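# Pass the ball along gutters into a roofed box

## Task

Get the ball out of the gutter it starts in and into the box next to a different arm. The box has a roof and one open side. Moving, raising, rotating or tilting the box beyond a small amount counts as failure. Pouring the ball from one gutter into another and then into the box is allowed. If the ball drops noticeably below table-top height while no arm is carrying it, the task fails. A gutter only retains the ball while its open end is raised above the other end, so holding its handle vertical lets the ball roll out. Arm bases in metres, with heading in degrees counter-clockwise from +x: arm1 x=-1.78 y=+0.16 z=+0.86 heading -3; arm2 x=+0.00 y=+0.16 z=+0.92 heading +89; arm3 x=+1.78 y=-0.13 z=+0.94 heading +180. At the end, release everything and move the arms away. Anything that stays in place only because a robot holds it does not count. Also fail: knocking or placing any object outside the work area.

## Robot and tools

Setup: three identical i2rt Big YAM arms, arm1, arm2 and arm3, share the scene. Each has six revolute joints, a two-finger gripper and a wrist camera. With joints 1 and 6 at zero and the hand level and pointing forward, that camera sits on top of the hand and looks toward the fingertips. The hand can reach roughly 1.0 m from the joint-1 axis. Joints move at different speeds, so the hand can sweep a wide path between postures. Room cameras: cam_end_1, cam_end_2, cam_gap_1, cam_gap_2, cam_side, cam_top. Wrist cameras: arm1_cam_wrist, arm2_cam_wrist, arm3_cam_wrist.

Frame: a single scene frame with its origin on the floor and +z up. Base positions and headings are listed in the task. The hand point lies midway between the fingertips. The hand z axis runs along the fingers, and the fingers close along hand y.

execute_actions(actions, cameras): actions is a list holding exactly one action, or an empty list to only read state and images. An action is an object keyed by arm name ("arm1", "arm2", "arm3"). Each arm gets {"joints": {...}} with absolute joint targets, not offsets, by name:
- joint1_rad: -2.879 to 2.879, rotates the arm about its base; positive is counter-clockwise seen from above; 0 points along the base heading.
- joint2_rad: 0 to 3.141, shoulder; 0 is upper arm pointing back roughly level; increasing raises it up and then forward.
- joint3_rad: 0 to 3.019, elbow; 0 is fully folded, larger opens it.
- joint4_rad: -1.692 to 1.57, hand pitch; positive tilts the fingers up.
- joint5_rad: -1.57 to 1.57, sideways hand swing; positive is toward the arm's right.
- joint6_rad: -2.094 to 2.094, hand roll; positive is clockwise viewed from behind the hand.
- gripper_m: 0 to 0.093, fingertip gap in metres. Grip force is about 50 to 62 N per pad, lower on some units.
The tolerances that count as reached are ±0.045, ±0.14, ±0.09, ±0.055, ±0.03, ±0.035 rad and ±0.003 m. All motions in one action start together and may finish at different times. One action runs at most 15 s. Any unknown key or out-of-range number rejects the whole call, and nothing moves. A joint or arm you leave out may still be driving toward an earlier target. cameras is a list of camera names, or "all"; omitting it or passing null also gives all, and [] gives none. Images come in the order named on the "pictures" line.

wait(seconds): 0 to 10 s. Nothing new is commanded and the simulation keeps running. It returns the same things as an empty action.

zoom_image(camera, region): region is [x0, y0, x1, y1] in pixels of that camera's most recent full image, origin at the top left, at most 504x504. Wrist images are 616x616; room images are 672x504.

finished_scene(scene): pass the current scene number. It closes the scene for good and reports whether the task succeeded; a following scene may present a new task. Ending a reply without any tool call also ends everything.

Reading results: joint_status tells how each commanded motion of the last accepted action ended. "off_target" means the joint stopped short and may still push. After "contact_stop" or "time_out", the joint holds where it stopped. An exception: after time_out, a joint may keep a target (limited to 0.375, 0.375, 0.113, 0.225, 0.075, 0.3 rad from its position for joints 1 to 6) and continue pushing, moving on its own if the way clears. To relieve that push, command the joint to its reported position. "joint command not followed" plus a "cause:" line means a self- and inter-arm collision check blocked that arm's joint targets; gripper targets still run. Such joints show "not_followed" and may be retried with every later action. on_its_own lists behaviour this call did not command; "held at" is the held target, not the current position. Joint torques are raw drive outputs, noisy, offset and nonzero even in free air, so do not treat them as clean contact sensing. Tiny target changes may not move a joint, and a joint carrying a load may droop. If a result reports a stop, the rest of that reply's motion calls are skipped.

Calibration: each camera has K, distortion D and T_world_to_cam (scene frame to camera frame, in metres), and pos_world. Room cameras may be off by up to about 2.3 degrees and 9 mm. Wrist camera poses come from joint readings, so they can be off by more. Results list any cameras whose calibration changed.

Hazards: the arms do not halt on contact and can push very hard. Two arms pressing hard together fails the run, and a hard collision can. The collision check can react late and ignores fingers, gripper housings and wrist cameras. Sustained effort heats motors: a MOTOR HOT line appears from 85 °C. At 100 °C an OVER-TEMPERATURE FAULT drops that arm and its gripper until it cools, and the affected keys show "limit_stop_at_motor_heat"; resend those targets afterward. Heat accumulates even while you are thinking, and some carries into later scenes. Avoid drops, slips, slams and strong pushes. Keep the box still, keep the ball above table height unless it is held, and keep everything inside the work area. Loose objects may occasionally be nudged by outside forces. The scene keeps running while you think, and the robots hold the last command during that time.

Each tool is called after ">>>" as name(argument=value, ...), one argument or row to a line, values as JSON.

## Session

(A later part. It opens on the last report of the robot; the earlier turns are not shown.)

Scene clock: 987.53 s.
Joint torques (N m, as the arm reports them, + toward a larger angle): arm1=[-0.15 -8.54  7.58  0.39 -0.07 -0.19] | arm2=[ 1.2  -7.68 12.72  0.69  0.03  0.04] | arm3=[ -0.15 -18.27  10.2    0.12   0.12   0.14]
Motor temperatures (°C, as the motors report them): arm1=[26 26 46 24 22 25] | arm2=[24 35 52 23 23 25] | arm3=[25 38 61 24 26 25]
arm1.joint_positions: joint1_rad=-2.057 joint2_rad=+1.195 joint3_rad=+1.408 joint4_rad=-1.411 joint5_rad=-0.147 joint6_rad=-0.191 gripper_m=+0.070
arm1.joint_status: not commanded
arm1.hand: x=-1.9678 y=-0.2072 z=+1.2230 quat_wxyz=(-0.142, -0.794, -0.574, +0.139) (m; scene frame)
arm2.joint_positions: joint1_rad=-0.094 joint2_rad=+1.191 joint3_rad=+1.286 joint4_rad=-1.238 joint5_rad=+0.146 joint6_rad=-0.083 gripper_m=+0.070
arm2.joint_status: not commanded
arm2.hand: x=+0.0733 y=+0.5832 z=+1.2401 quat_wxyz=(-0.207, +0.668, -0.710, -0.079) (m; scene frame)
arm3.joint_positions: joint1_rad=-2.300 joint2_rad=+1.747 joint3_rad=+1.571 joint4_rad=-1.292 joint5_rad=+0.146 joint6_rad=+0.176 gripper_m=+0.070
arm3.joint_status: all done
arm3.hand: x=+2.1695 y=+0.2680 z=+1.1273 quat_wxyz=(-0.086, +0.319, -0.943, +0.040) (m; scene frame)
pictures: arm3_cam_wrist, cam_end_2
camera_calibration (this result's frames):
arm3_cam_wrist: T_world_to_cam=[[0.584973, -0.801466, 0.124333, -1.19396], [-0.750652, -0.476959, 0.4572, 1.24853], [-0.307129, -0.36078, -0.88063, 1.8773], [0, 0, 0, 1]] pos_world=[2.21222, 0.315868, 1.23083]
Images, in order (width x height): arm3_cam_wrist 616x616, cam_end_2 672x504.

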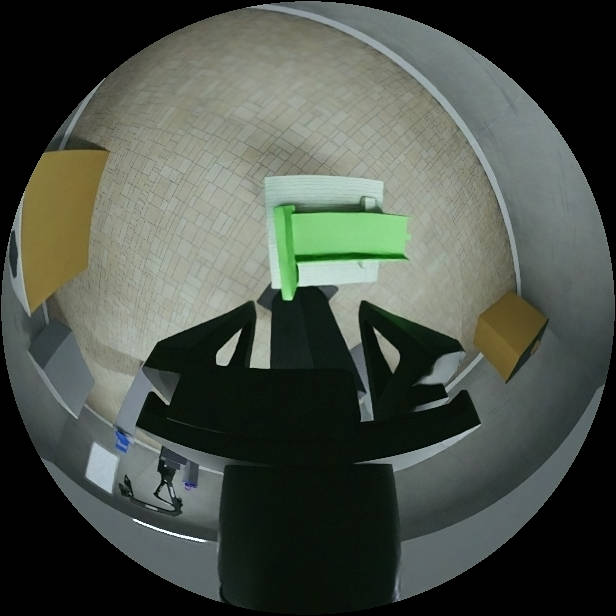

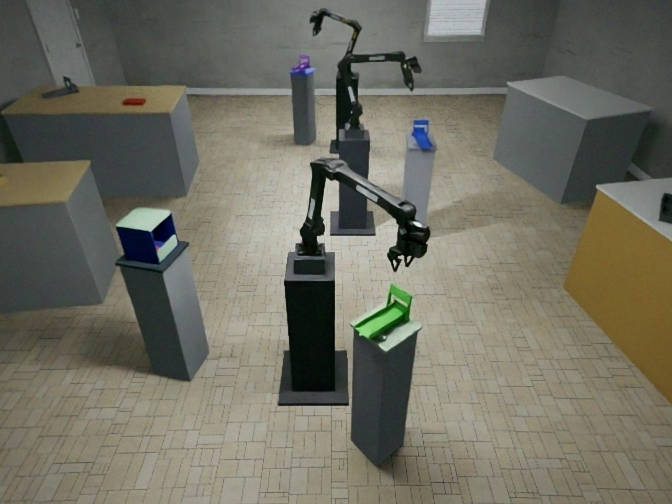

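Green is back on its table. I'll raise the arm further clear and check everything.

>>> execute_actions(
  actions=[
    {"arm3":{"joints":{"joint2_rad":1.3,"joint3_rad":1.4}}},
  ],
)

>>> zoom_image(
  camera="cam_end_2",
  region=[100, 190, 200, 280],
)

Scene clock: 993.07 s.
Joint torques (N m, as the arm reports them, + toward a larger angle): arm1=[-0.22 -8.53  7.58  0.37 -0.07 -0.2 ] | arm2=[ 1.2  -7.81 12.74  0.68  0.03  0.04] | arm3=[  0.8  -11.08   9.26   0.86   0.05   0.09]
Motor temperatures (°C, as the motors report them): arm1=[26 26 46 24 22 25] | arm2=[24 34 52 23 23 25] | arm3=[25 37 61 24 26 25]
arm1.joint_positions: joint1_rad=-2.057 joint2_rad=+1.195 joint3_rad=+1.408 joint4_rad=-1.411 joint5_rad=-0.147 joint6_rad=-0.191 gripper_m=+0.070
arm1.joint_status: not commanded
arm1.hand: x=-1.9678 y=-0.2072 z=+1.2230 quat_wxyz=(-0.142, -0.794, -0.574, +0.139) (m; scene frame)
arm2.joint_positions: joint1_rad=-0.094 joint2_rad=+1.191 joint3_rad=+1.286 joint4_rad=-1.238 joint5_rad=+0.146 joint6_rad=-0.083 gripper_m=+0.070
arm2.joint_status: not commanded
arm2.hand: x=+0.0733 y=+0.5832 z=+1.2401 quat_wxyz=(-0.207, +0.668, -0.710, -0.079) (m; scene frame)
arm3.joint_positions: joint1_rad=-2.300 joint2_rad=+1.299 joint3_rad=+1.391 joint4_rad=-1.295 joint5_rad=+0.146 joint6_rad=+0.176 gripper_m=+0.070
arm3.joint_status: all done
arm3.hand: x=+2.0990 y=+0.1917 z=+1.2657 quat_wxyz=(-0.201, +0.305, -0.931, -0.025) (m; scene frame)
pictures: arm1_cam_wrist, arm2_cam_wrist, arm3_cam_wrist, cam_end_1, cam_end_2, cam_gap_1, cam_gap_2, cam_side, cam_top
camera_calibration (this result's frames):
arm1_cam_wrist: T_world_to_cam=[[-0.952346, 0.300084, -0.0546438, -1.74692], [0.282302, 0.935001, 0.214658, 0.49365], [0.115507, 0.189002, -0.97516, 1.58774], [0, 0, 0, 1]] pos_world=[-1.98642, -0.237428, 1.34687]
arm2_cam_wrist: T_world_to_cam=[[0.983848, -0.0901383, 0.154654, -0.210866], [-0.119745, -0.973603, 0.194316, 0.342847], [0.133056, -0.209697, -0.968671, 1.4387], [0, 0, 0, 1]] pos_world=[0.057086, 0.61648, 1.35962]
arm3_cam_wrist: T_world_to_cam=[[0.569588, -0.819194, 0.0670128, -1.12287], [-0.809872, -0.54545, 0.21585, 1.53889], [-0.140271, -0.177217, -0.974124, 1.68294], [0, 0, 0, 1]] pos_world=[2.12195, 0.217789, 1.38247]
Images, in order (width x height): arm1_cam_wrist 616x616, arm2_cam_wrist 616x616, arm3_cam_wrist 616x616, cam_end_1 672x504, cam_end_2 672x504, cam_gap_1 672x504, cam_gap_2 672x504, cam_side 672x504, cam_top 672x504.

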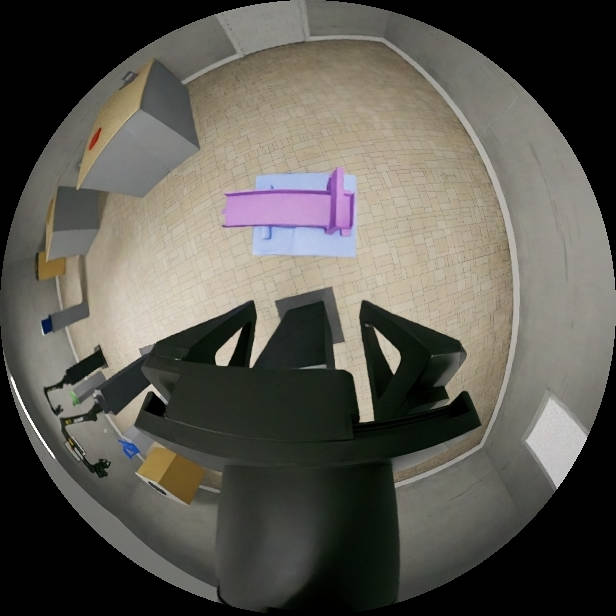

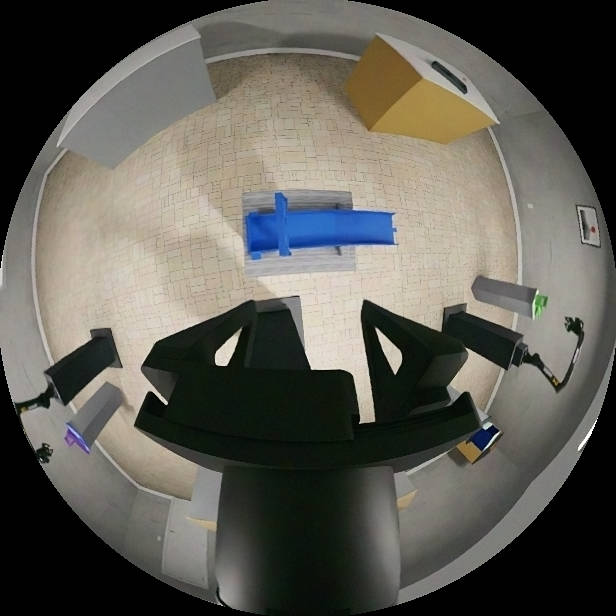

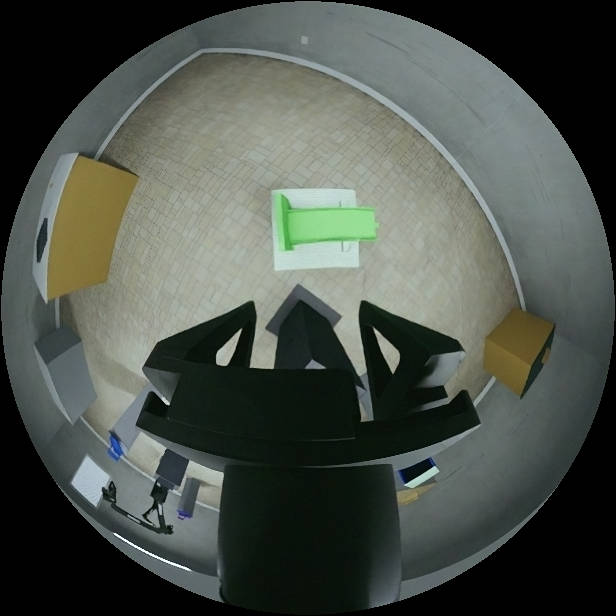

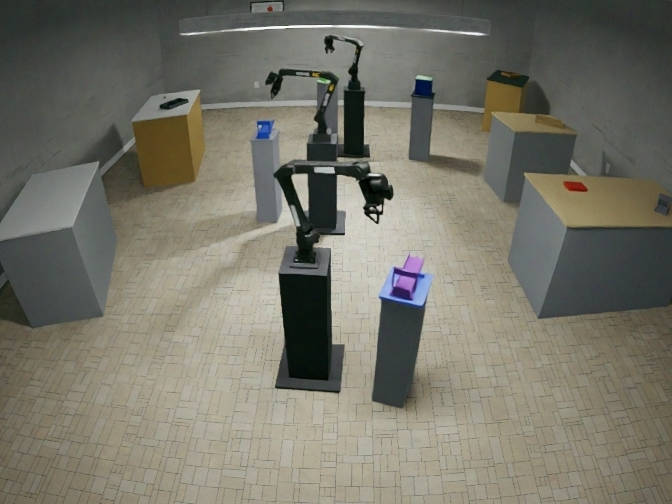

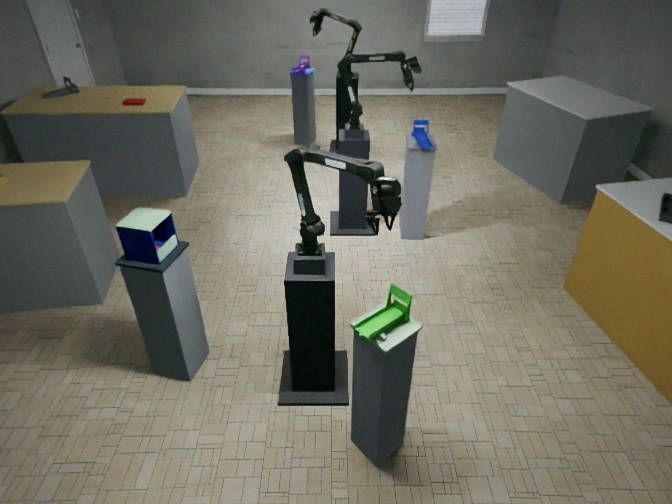

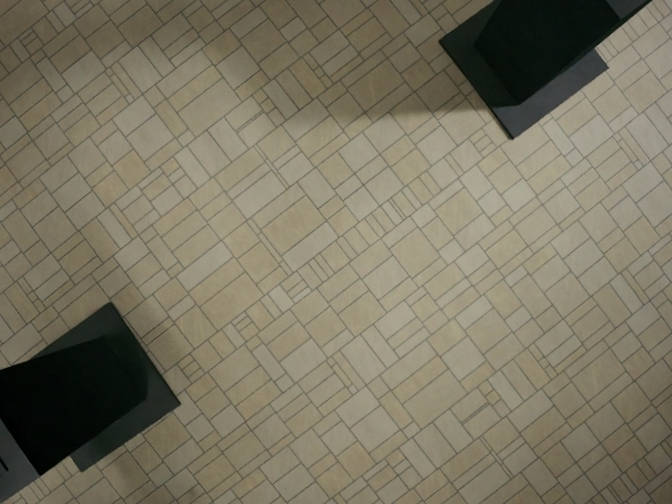

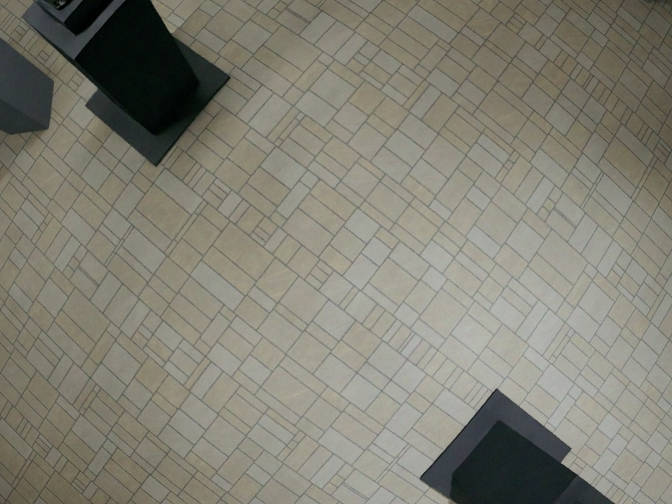

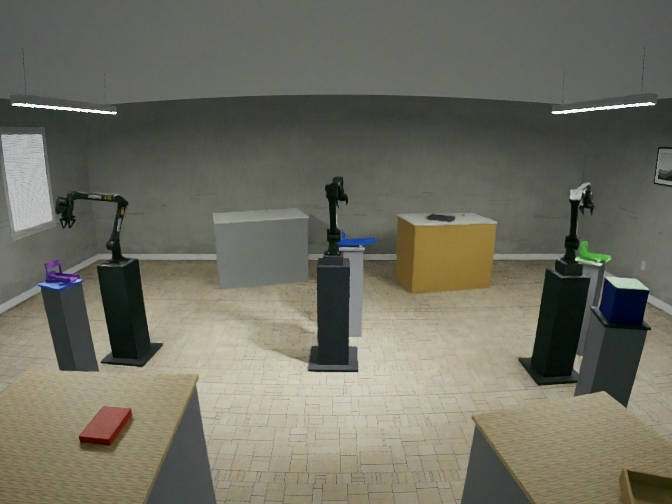

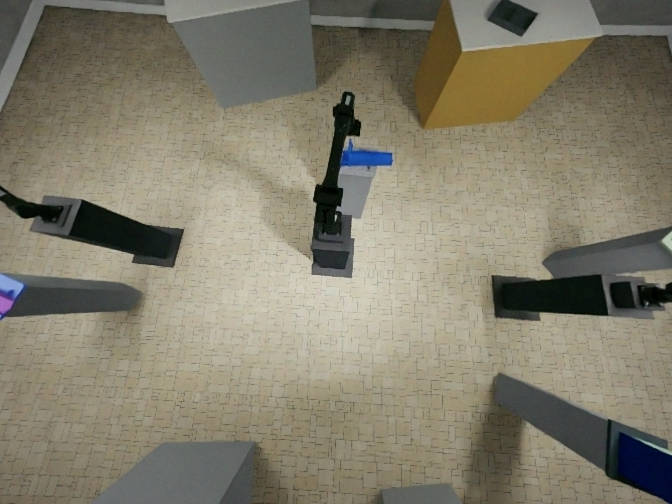

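Region (100, 190, 200, 280) of cam_end_2's 672x504 image, scaled by 5.040, with more detail than that image has; it fills the top 454 rows of this view, and the rest is white.

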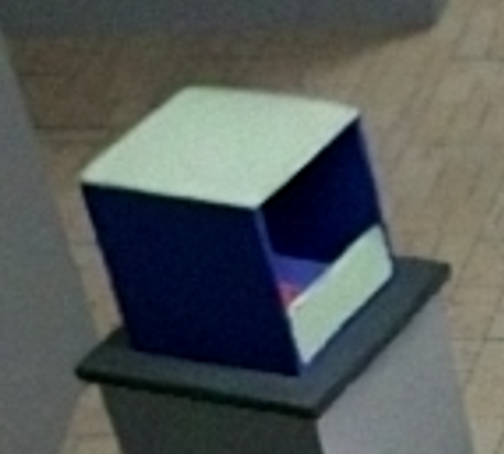

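>>> execute_actions(
  actions=[],
  cameras=["cam_end_2", "cam_top"],
)

Scene clock: 1002.17 s.
Joint torques (N m, as the arm reports them, + toward a larger angle): arm1=[-0.27 -8.53  7.58  0.39 -0.06 -0.19] | arm2=[ 1.23 -7.8  12.75  0.69  0.04  0.04] | arm3=[ -0.34 -10.93   9.36   0.57   0.07   0.1 ]
Motor temperatures (°C, as the motors report them): arm1=[26 26 46 24 22 25] | arm2=[24 34 52 23 23 25] | arm3=[25 36 61 24 26 25]
arm1.joint_positions: joint1_rad=-2.057 joint2_rad=+1.195 joint3_rad=+1.408 joint4_rad=-1.411 joint5_rad=-0.147 joint6_rad=-0.191 gripper_m=+0.070
arm1.joint_status: not commanded
arm1.hand: x=-1.9678 y=-0.2072 z=+1.2230 quat_wxyz=(-0.142, -0.794, -0.574, +0.139) (m; scene frame)
arm2.joint_positions: joint1_rad=-0.094 joint2_rad=+1.191 joint3_rad=+1.286 joint4_rad=-1.238 joint5_rad=+0.146 joint6_rad=-0.083 gripper_m=+0.070
arm2.joint_status: not commanded
arm2.hand: x=+0.0733 y=+0.5832 z=+1.2401 quat_wxyz=(-0.207, +0.668, -0.710, -0.079) (m; scene frame)
arm3.joint_positions: joint1_rad=-2.300 joint2_rad=+1.299 joint3_rad=+1.391 joint4_rad=-1.295 joint5_rad=+0.146 joint6_rad=+0.176 gripper_m=+0.070
arm3.joint_status: all done
arm3.hand: x=+2.0990 y=+0.1917 z=+1.2657 quat_wxyz=(-0.201, +0.305, -0.931, -0.025) (m; scene frame)
pictures: cam_end_2, cam_top
Images, in order (width x height): cam_end_2 672x504, cam_top 672x504.

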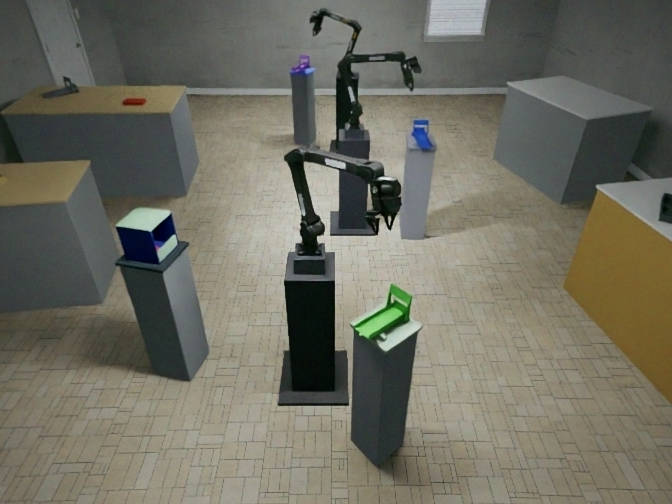

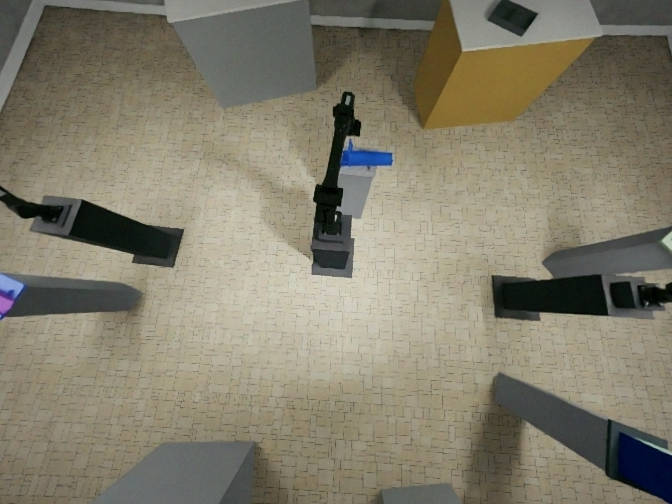

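>>> zoom_image(
  camera="cam_end_2",
  region=[100, 190, 200, 280],
)

Region (100, 190, 200, 280) of cam_end_2's 672x504 image, scaled by 5.040, with more detail than that image has; it fills the top 454 rows of this view, and the rest is white.

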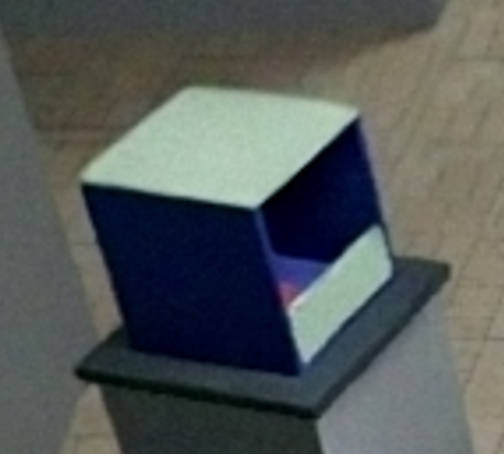

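>>> finished_scene(
  scene=2,
)

The scene is finished: the task was done.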